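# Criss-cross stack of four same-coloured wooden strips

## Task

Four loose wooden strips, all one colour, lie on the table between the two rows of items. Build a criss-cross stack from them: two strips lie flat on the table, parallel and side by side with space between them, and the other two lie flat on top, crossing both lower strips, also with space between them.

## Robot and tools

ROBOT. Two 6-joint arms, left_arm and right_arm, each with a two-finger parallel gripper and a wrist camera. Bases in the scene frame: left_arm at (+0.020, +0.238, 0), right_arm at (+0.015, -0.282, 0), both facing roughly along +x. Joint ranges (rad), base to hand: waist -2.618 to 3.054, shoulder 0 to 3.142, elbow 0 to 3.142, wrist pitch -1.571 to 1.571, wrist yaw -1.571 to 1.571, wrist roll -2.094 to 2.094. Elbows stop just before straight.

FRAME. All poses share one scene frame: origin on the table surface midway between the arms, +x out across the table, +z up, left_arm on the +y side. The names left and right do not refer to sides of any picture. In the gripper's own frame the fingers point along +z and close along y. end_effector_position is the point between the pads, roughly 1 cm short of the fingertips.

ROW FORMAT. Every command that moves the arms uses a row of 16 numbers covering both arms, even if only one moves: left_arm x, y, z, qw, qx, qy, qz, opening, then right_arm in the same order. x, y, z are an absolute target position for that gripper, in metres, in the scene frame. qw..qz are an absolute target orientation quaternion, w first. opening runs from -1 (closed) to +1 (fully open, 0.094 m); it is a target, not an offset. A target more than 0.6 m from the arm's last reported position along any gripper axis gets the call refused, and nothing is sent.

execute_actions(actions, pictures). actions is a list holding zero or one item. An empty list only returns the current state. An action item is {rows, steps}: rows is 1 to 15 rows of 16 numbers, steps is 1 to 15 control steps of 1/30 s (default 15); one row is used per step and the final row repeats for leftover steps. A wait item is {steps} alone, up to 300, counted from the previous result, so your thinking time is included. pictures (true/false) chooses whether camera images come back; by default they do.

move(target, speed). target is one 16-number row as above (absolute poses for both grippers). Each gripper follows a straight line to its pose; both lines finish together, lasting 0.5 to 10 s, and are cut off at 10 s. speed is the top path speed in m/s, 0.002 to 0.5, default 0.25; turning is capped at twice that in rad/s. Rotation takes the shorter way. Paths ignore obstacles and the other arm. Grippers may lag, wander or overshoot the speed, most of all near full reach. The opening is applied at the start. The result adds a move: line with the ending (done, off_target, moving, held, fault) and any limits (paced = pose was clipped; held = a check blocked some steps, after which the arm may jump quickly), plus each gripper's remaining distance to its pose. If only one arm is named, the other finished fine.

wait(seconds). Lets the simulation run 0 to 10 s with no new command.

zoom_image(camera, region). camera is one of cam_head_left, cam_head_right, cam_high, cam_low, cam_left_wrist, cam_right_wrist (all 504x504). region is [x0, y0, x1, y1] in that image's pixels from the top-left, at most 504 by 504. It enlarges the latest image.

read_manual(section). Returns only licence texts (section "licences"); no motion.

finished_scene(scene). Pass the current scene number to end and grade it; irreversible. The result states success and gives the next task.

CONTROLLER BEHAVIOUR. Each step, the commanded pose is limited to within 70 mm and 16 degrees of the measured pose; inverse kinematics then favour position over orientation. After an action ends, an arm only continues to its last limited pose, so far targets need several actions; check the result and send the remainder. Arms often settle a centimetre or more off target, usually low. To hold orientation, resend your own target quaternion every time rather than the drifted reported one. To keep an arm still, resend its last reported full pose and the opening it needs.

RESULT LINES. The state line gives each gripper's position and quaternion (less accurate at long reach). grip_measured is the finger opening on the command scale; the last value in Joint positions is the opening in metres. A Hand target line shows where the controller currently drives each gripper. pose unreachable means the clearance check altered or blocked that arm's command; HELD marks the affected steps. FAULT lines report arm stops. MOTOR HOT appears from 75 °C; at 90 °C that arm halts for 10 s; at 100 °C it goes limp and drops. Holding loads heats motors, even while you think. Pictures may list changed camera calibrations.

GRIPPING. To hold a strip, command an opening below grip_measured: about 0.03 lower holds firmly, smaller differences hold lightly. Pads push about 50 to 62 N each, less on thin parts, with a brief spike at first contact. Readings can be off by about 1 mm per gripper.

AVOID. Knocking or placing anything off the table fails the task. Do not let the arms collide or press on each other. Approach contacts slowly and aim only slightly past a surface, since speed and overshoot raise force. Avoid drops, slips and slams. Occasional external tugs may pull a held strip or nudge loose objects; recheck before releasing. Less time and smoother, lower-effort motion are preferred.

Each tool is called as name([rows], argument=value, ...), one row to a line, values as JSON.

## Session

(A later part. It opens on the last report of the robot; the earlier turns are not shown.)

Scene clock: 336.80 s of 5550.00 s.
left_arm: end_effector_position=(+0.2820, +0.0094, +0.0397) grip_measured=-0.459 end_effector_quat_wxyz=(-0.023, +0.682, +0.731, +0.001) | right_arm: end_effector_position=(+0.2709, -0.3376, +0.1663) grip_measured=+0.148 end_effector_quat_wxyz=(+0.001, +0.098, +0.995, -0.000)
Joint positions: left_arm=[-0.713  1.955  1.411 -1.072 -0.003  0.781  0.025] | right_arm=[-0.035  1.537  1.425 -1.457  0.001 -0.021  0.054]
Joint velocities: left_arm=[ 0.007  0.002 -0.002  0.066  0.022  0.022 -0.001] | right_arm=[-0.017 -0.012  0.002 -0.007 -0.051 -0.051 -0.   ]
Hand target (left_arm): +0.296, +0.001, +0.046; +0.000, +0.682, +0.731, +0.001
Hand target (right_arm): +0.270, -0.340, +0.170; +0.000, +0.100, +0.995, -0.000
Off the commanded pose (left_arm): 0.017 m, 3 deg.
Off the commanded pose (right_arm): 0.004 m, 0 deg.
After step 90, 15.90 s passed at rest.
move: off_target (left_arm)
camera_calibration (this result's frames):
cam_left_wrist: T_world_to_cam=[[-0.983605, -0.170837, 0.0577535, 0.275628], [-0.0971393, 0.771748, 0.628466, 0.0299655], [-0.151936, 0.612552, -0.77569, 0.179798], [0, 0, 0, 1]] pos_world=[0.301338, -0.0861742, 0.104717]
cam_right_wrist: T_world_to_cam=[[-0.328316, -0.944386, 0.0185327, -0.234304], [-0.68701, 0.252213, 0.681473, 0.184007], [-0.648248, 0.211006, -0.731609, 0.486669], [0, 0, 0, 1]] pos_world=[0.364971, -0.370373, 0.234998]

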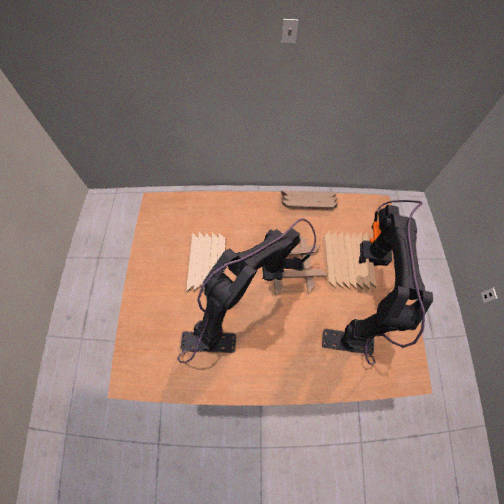

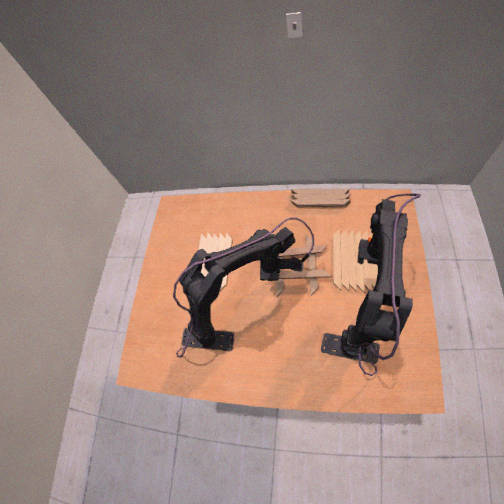

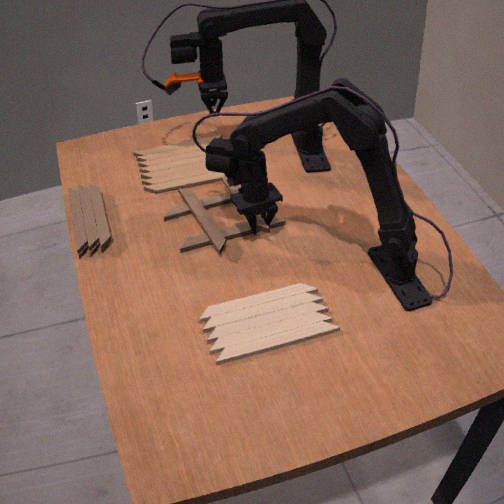

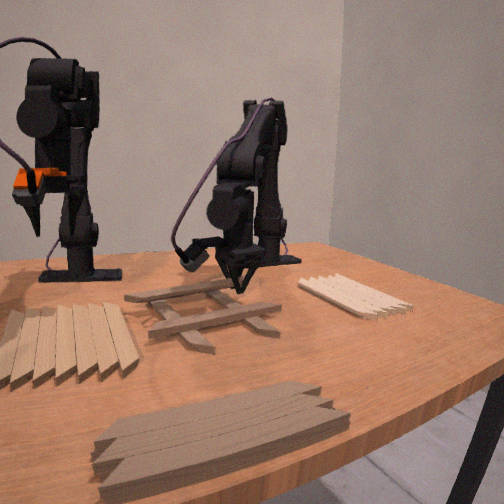

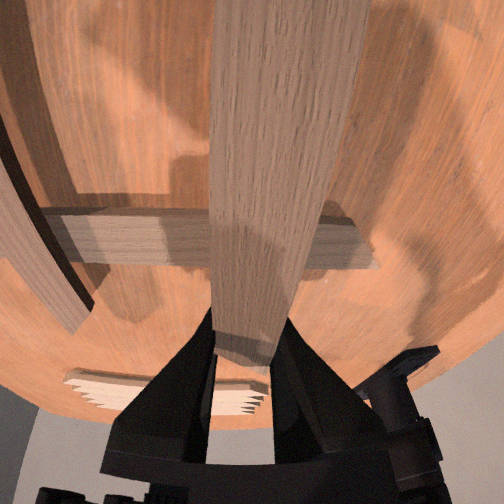

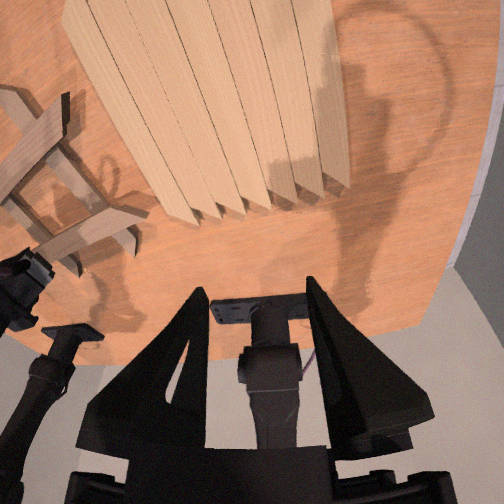

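move(target=[0.292,0.002,0.031,0,0.682,0.731,0,-0.53, 0.27,-0.34,0.17,0,0.1,0.995,0,0.15], speed=0.02)

Scene clock: 343.47 s of 5550.00 s.
left_arm: end_effector_position=(+0.2925, +0.0001, +0.0394) grip_measured=-0.459 end_effector_quat_wxyz=(+0.006, +0.683, +0.731, +0.002) | right_arm: end_effector_position=(+0.2709, -0.3376, +0.1663) grip_measured=+0.148 end_effector_quat_wxyz=(+0.001, +0.098, +0.995, -0.000)
Joint positions: left_arm=[-0.713  1.955  1.411 -1.015 -0.003  0.782  0.025] | right_arm=[-0.035  1.537  1.425 -1.457  0.001 -0.021  0.054]
Joint velocities: left_arm=[-0.012 -0.027 -0.012 -0.022  0.037 -0.095 -0.   ] | right_arm=[-0.007 -0.007 -0.007  0.022 -0.007 -0.095  0.   ]
Hand target (left_arm): +0.292, +0.002, +0.032; -0.000, +0.682, +0.731, +0.000
Hand target (right_arm): +0.270, -0.340, +0.170; +0.000, +0.100, +0.995, -0.000
Off the commanded pose (left_arm): 0.009 m, 1 deg.
Off the commanded pose (right_arm): 0.004 m, 0 deg.
After step 90, 2.30 s passed at rest.
move: done
camera_calibration (this result's frames):
cam_left_wrist: T_world_to_cam=[[-0.985497, -0.168215, 0.0223521, 0.286371], [-0.122161, 0.794693, 0.594591, 0.0469531], [-0.117782, 0.583237, -0.803717, 0.178], [0, 0, 0, 1]] pos_world=[0.308919, -0.0929578, 0.108743]
cam_right_wrist: T_world_to_cam=[[-0.328316, -0.944386, 0.0185327, -0.234304], [-0.68701, 0.252213, 0.681473, 0.184007], [-0.648248, 0.211006, -0.731609, 0.486669], [0, 0, 0, 1]] pos_world=[0.364971, -0.370373, 0.234998]

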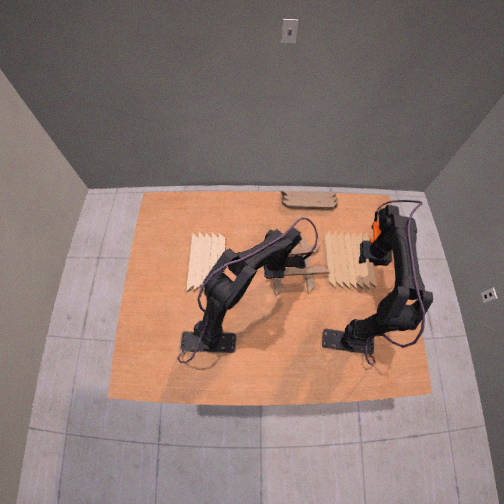

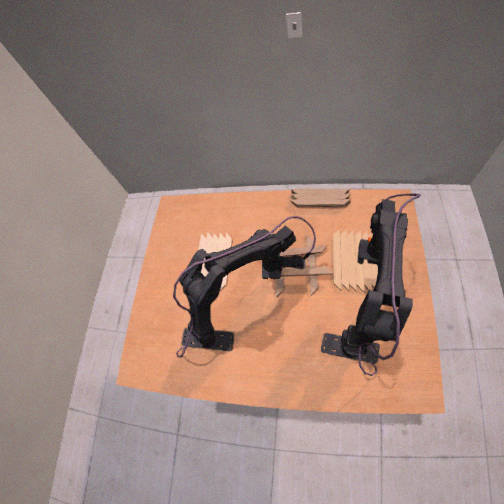

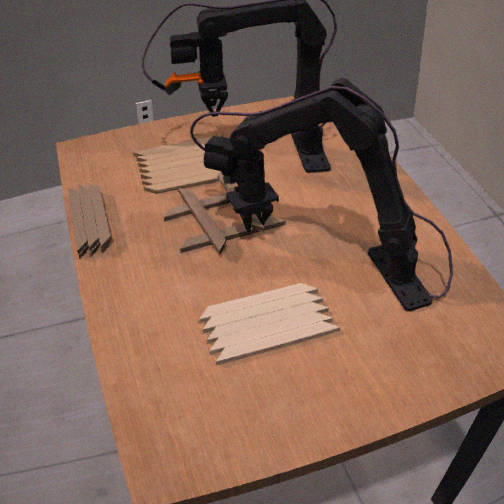

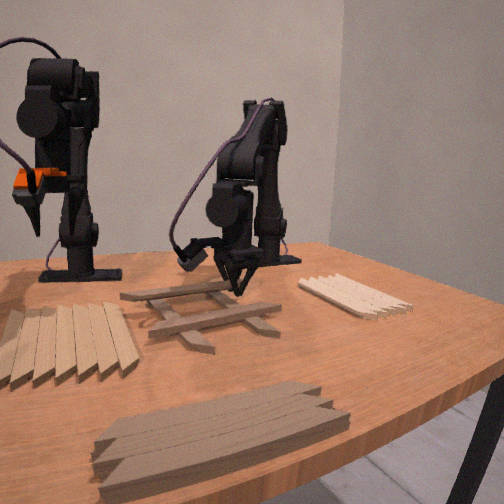

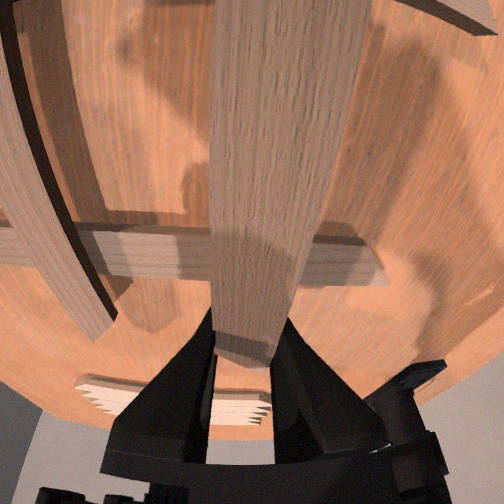

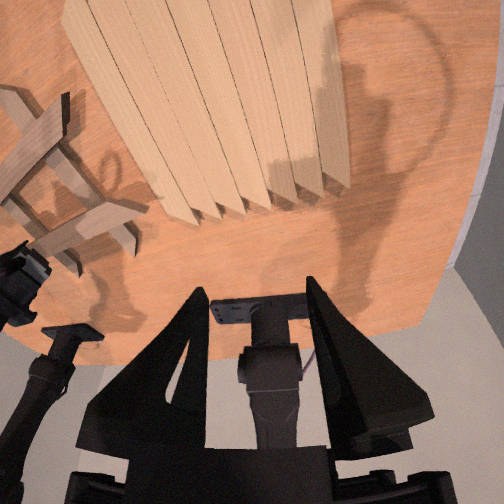

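move(target=[0.288,0.01,0.022,0,0.682,0.731,0,-0.53, 0.27,-0.34,0.17,0,0.1,0.995,0,0.15], speed=0.02)

Scene clock: 347.20 s of 5550.00 s.
left_arm: end_effector_position=(+0.2878, +0.0073, +0.0252) grip_measured=-0.459 end_effector_quat_wxyz=(-0.001, +0.683, +0.731, +0.002) | right_arm: end_effector_position=(+0.2709, -0.3376, +0.1663) grip_measured=+0.148 end_effector_quat_wxyz=(+0.001, +0.098, +0.995, -0.000)
Joint positions: left_arm=[-0.707  1.955  1.351 -0.969 -0.003  0.788  0.025] | right_arm=[-0.035  1.537  1.425 -1.457  0.001 -0.021  0.054]
Joint velocities: left_arm=[-0.002  0.012  0.007 -0.007 -0.037 -0.051  0.001] | right_arm=[-0.002 -0.017 -0.002 -0.037  0.037  0.007 -0.002]
Hand target (left_arm): +0.288, +0.010, +0.022; -0.000, +0.682, +0.731, +0.000
Hand target (right_arm): +0.270, -0.340, +0.170; +0.000, +0.100, +0.995, -0.000
Off the commanded pose (left_arm): 0.004 m, 0 deg.
Off the commanded pose (right_arm): 0.004 m, 0 deg.
move: done
camera_calibration (this result's frames):
cam_left_wrist: T_world_to_cam=[[-0.985221, -0.168457, 0.0310103, 0.282909], [-0.115971, 0.78926, 0.603008, 0.0471398], [-0.126056, 0.5905, -0.797132, 0.163886], [0, 0, 0, 1]] pos_world=[0.304853, -0.0863222, 0.0934398]
cam_right_wrist: T_world_to_cam=[[-0.327956, -0.944511, 0.0185336, -0.234444], [-0.687106, 0.251951, 0.681473, 0.183945], [-0.648328, 0.210759, -0.731609, 0.486607], [0, 0, 0, 1]] pos_world=[0.364984, -0.370337, 0.234998]

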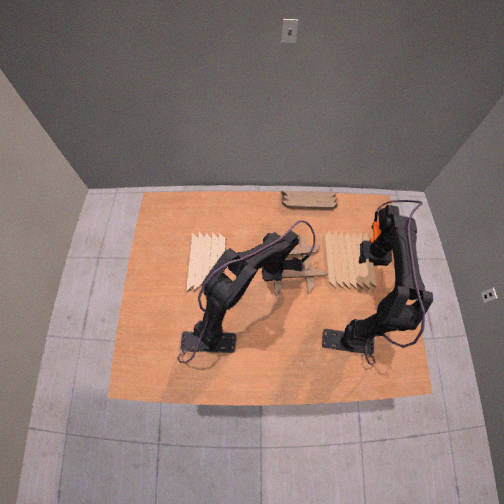

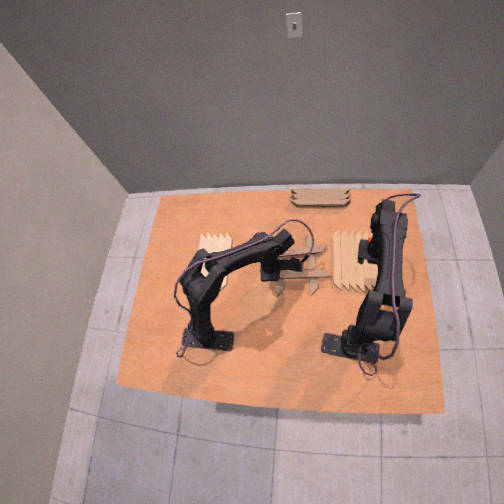

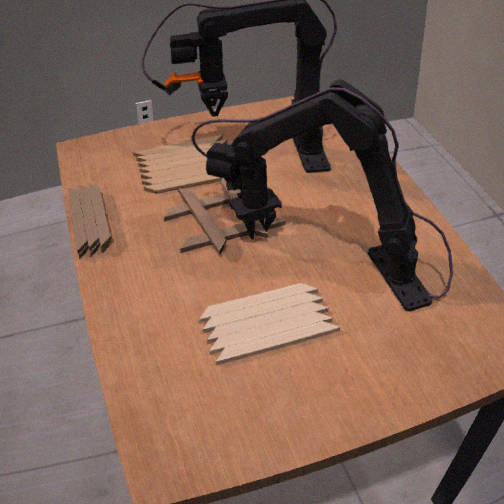

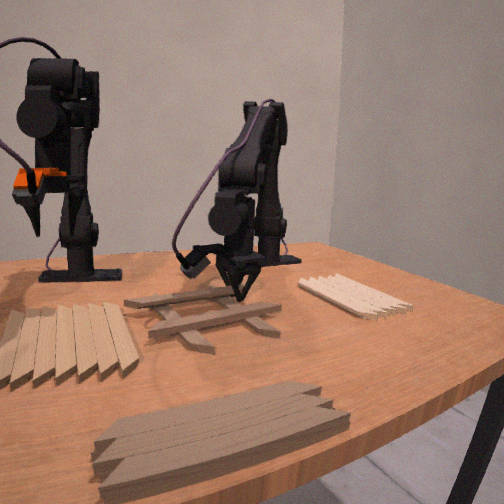

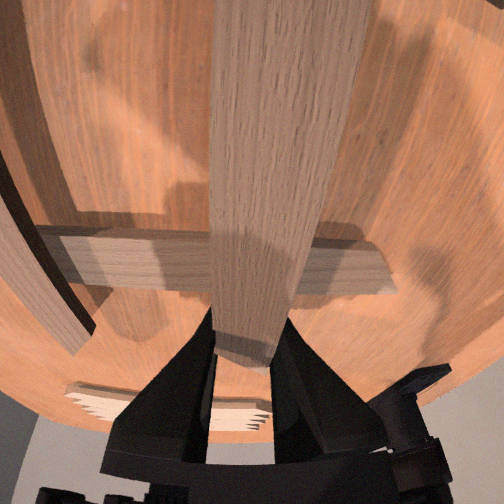

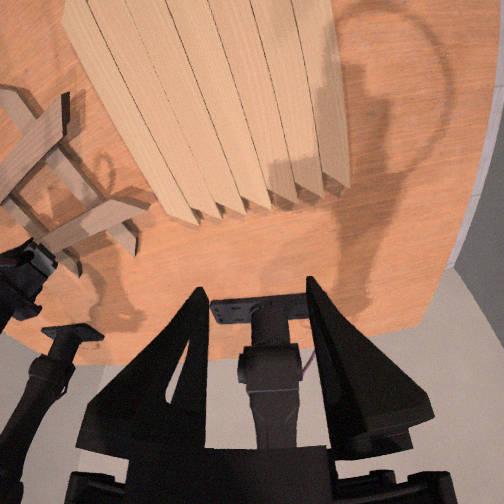

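execute_actions([
  {"rows": [[0.288,0.008,0.026,0,0.682,0.731,0,-0.46, 0.27,-0.34,0.17,0,0.1,0.995,0,0.15],[0.288,0.008,0.026,0,0.682,0.731,0,-0.44, 0.27,-0.34,0.17,0,0.1,0.995,0,0.15],[0.288,0.008,0.026,0,0.682,0.731,0,-0.41, 0.27,-0.34,0.17,0,0.1,0.995,0,0.15],[0.288,0.008,0.026,0,0.682,0.731,0,-0.37, 0.27,-0.34,0.17,0,0.1,0.995,0,0.15],[0.288,0.008,0.026,0,0.682,0.731,0,-0.31, 0.27,-0.34,0.17,0,0.1,0.995,0,0.15],[0.288,0.008,0.026,0,0.682,0.731,0,-0.23, 0.27,-0.34,0.17,0,0.1,0.995,0,0.15],[0.288,0.008,0.026,0,0.682,0.731,0,-0.14, 0.27,-0.34,0.17,0,0.1,0.995,0,0.15],[0.288,0.008,0.026,0,0.682,0.731,0,-0.05, 0.27,-0.34,0.17,0,0.1,0.995,0,0.15],[0.288,0.008,0.026,0,0.682,0.731,0,0.05, 0.27,-0.34,0.17,0,0.1,0.995,0,0.15],[0.288,0.008,0.026,0,0.682,0.731,0,0.12, 0.27,-0.34,0.17,0,0.1,0.995,0,0.15]], "steps": 15},
], pictures=false)

move(target=[0.288,0.008,0.10,0,0.682,0.731,0,0.12, 0.27,-0.34,0.17,0,0.1,0.995,0,0.15], speed=0.1)

move(target=[0.22,0.2,0.17,0,0.2,0.98,0,0.12, 0.27,-0.34,0.17,0,0.1,0.995,0,0.15], speed=0.25)

Scene clock: 354.00 s of 5550.00 s.
left_arm: end_effector_position=(+0.2884, +0.0068, +0.0252) grip_measured=+0.118 end_effector_quat_wxyz=(+0.000, +0.683, +0.730, +0.002) | right_arm: end_effector_position=(+0.2709, -0.3376, +0.1663) grip_measured=+0.148 end_effector_quat_wxyz=(+0.001, +0.098, +0.995, -0.000)
Joint positions: left_arm=[-0.707  1.955  1.351 -0.966 -0.003  0.789  0.053] | right_arm=[-0.035  1.537  1.425 -1.457  0.001 -0.021  0.054]
Joint velocities: left_arm=[ 0.007 -0.017 -0.012 -0.051  0.051  0.022 -0.   ] | right_arm=[ 0.007  0.007 -0.002 -0.007  0.007 -0.022 -0.001]
Hand target (left_arm): +0.288, +0.008, +0.026; +0.000, +0.682, +0.731, +0.000
Hand target (right_arm): +0.270, -0.340, +0.170; +0.000, +0.100, +0.995, -0.000
Off the commanded pose (left_arm): 0.002 m, 0 deg.
Off the commanded pose (right_arm): 0.004 m, 0 deg.
Steps of this call (steps 1 to 90: nothing new was sent; then 3.30 s passed at rest; steps 91 to 105: all 15 steps of this action). Readings (end_effector_position):
91: left_arm (+0.2884, +0.0068, +0.0252) | right_arm (+0.2709, -0.3376, +0.1663)
92: left_arm (+0.2884, +0.0068, +0.0252) | right_arm (+0.2709, -0.3376, +0.1663)
94: left_arm (+0.2884, +0.0068, +0.0252) | right_arm (+0.2709, -0.3376, +0.1663)
98: left_arm (+0.2884, +0.0068, +0.0252) | right_arm (+0.2709, -0.3376, +0.1663)
105: the state above

Scene clock: 355.57 s of 5550.00 s.
left_arm: end_effector_position=(+0.2801, +0.0140, +0.0831) grip_measured=+0.118 end_effector_quat_wxyz=(-0.025, +0.683, +0.730, +0.001) | right_arm: end_effector_position=(+0.2709, -0.3376, +0.1663) grip_measured=+0.148 end_effector_quat_wxyz=(+0.001, +0.098, +0.995, -0.000)
Joint positions: left_arm=[-0.707  1.906  1.52  -1.235 -0.003  0.789  0.053] | right_arm=[-0.035  1.537  1.425 -1.457  0.001 -0.021  0.054]
Joint velocities: left_arm=[-0.007 -0.012  0.017 -0.022  0.022  0.007  0.   ] | right_arm=[-0.012 -0.007  0.002  0.037 -0.081  0.051 -0.001]
Hand target (left_arm): +0.286, +0.010, +0.100; -0.000, +0.682, +0.731, +0.000
Hand target (right_arm): +0.270, -0.340, +0.170; +0.000, +0.100, +0.995, -0.000
Off the commanded pose (left_arm): 0.020 m, 3 deg.
Off the commanded pose (right_arm): 0.004 m, 0 deg.
move: off_target (left_arm)
camera_calibration (this result's frames):
cam_left_wrist: T_world_to_cam=[[-0.983608, -0.169538, 0.0614241, 0.271699], [-0.093266, 0.769849, 0.631375, -0.00239653], [-0.154329, 0.615296, -0.773041, 0.210722], [0, 0, 0, 1]] pos_world=[0.299543, -0.0817478, 0.147721]
cam_right_wrist: T_world_to_cam=[[-0.327956, -0.944511, 0.0185336, -0.234444], [-0.687106, 0.251951, 0.681473, 0.183945], [-0.648328, 0.210759, -0.731609, 0.486607], [0, 0, 0, 1]] pos_world=[0.364984, -0.370337, 0.234998]

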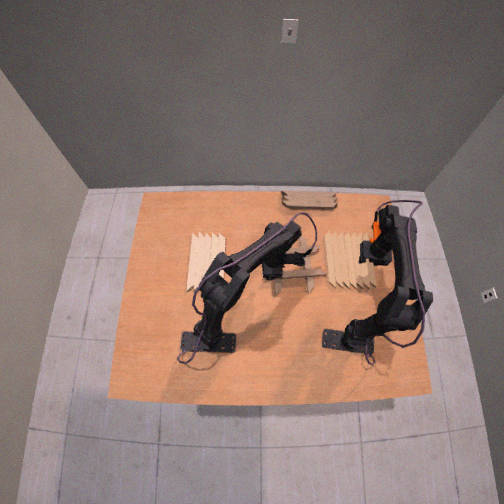

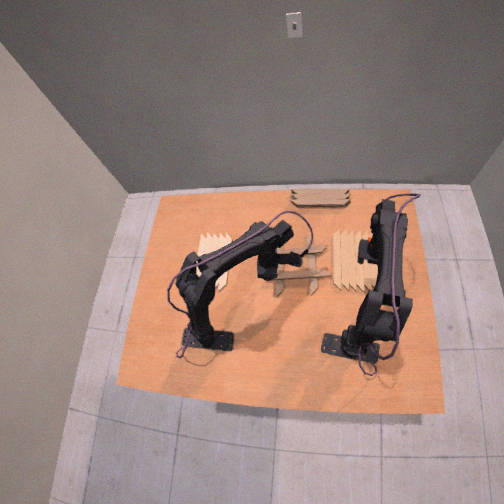

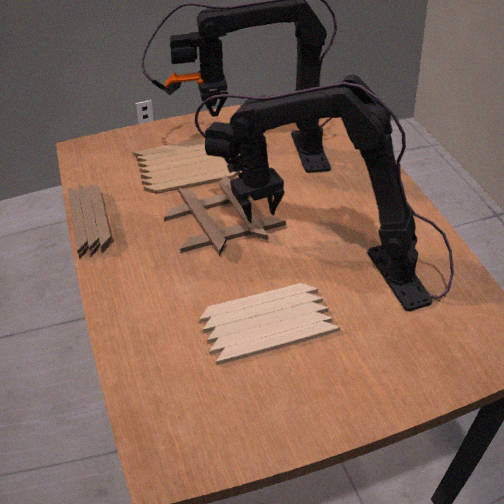

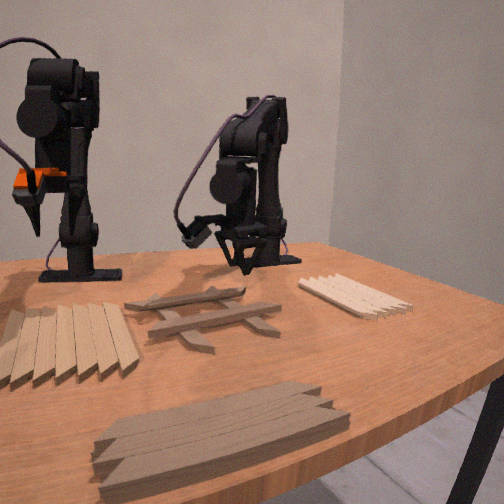

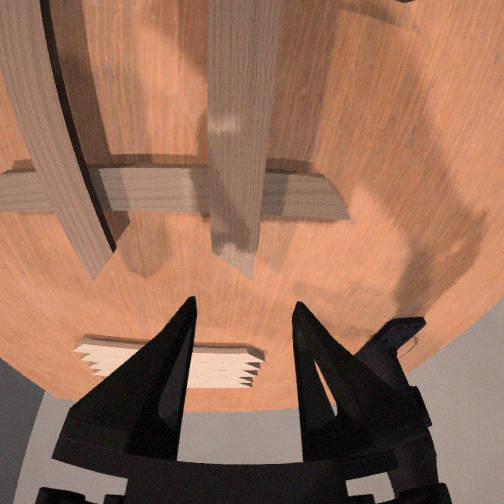

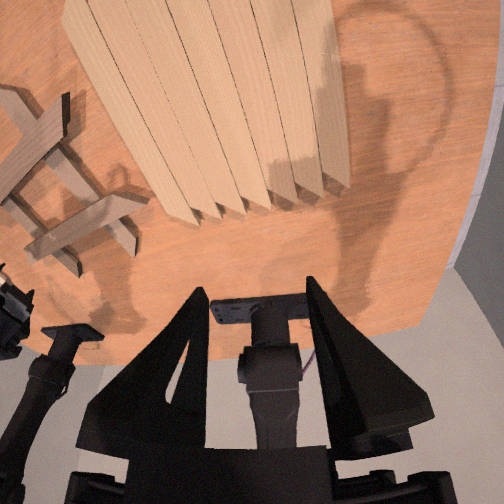

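Scene clock: 358.23 s of 5550.00 s.
left_arm: end_effector_position=(+0.2220, +0.1993, +0.1668) grip_measured=+0.118 end_effector_quat_wxyz=(-0.001, +0.207, +0.978, +0.007) | right_arm: end_effector_position=(+0.2709, -0.3376, +0.1663) grip_measured=+0.148 end_effector_quat_wxyz=(+0.001, +0.098, +0.995, -0.000)
Joint positions: left_arm=[-0.198  1.334  1.253 -1.493 -0.014  0.21   0.053] | right_arm=[-0.035  1.537  1.425 -1.457  0.001 -0.021  0.054]
Joint velocities: left_arm=[-0.002 -0.002  0.002 -0.066  0.007 -0.007 -0.001] | right_arm=[ 0.002 -0.017 -0.012  0.037 -0.022  0.007 -0.   ]
Hand target (left_arm): +0.217, +0.203, +0.169; +0.003, +0.200, +0.980, +0.010
Hand target (right_arm): +0.270, -0.340, +0.170; +0.000, +0.100, +0.995, -0.000
Off the commanded pose (left_arm): 0.004 m, 1 deg.
Off the commanded pose (right_arm): 0.004 m, 0 deg.
move: done
camera_calibration (this result's frames):
cam_left_wrist: T_world_to_cam=[[-0.309436, -0.950735, 0.0187854, 0.253955], [-0.754662, 0.257544, 0.603454, 0.05027], [-0.578563, 0.172554, -0.797176, 0.338903], [0, 0, 0, 1]] pos_world=[0.312596, 0.170018, 0.235059]
cam_right_wrist: T_world_to_cam=[[-0.327956, -0.944511, 0.0185336, -0.234444], [-0.687106, 0.251951, 0.681473, 0.183945], [-0.648328, 0.210759, -0.731609, 0.486607], [0, 0, 0, 1]] pos_world=[0.364984, -0.370337, 0.234998]

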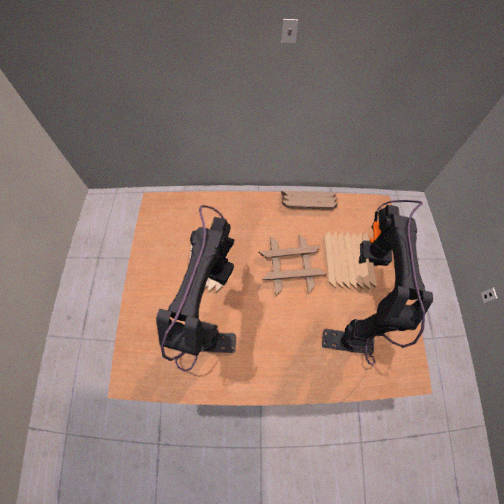

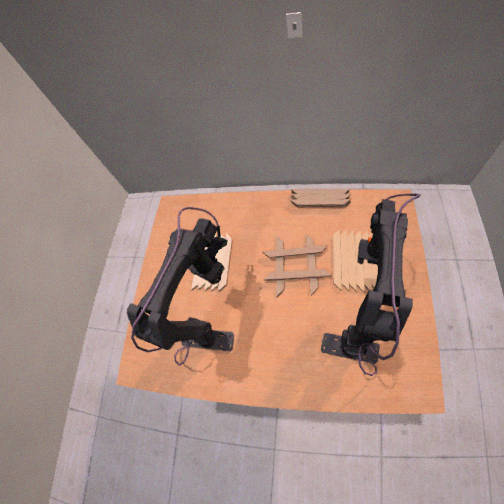

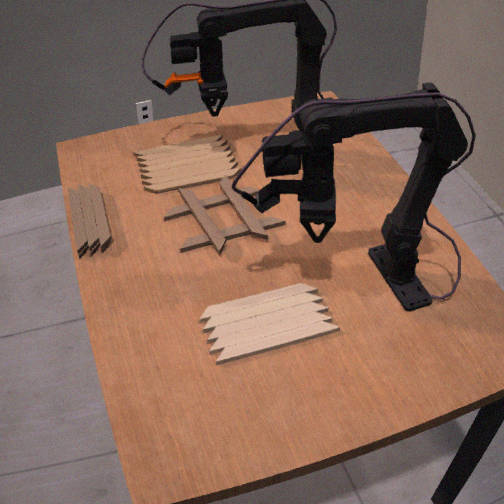

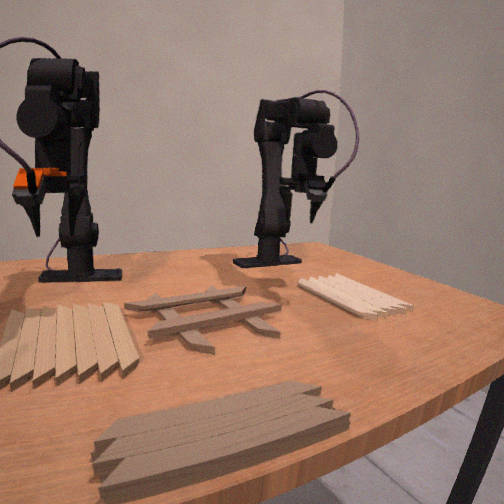

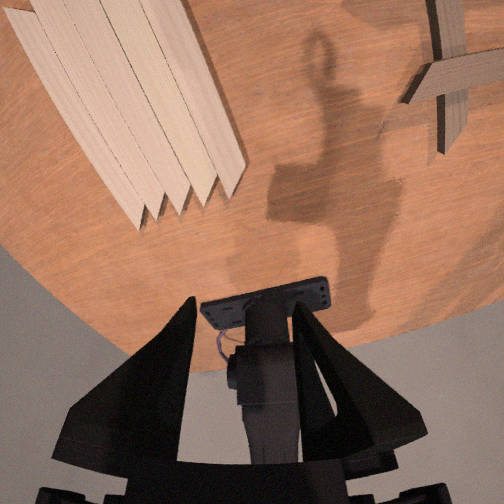

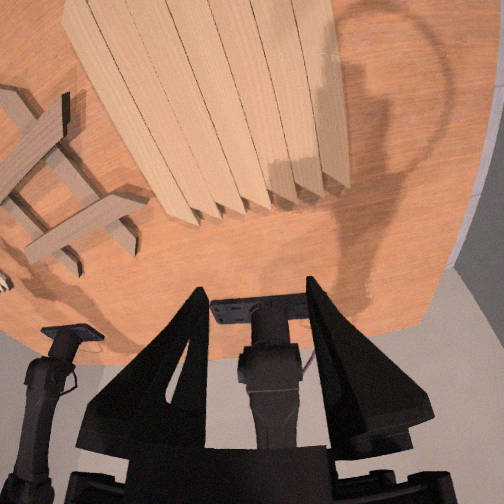

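zoom_image(camera="cam_head_right", region=[250, 225, 350, 305])

zoom_image(camera="cam_low", region=[110, 270, 300, 365])

Region (250, 225, 350, 305) of cam_head_right's 504x504 image, scaled by 5.040, with more detail than that image has; it fills the top 403 rows of this view, and the rest is white.

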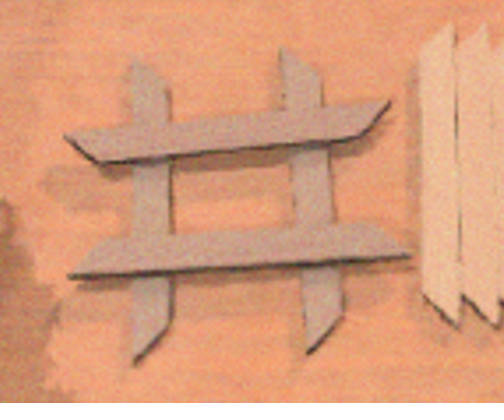

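Region (110, 270, 300, 365) of cam_low's 504x504 image, scaled by 2.653, with more detail than that image has.

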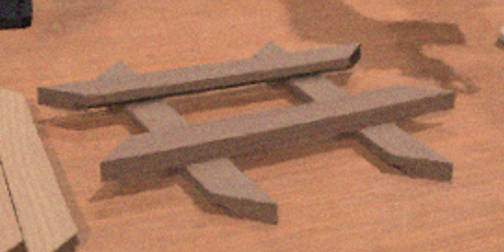

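The criss-cross stack is complete and both top strips lie flat across both base strips.

finished_scene(scene=1)

The scene is finished: the task was done.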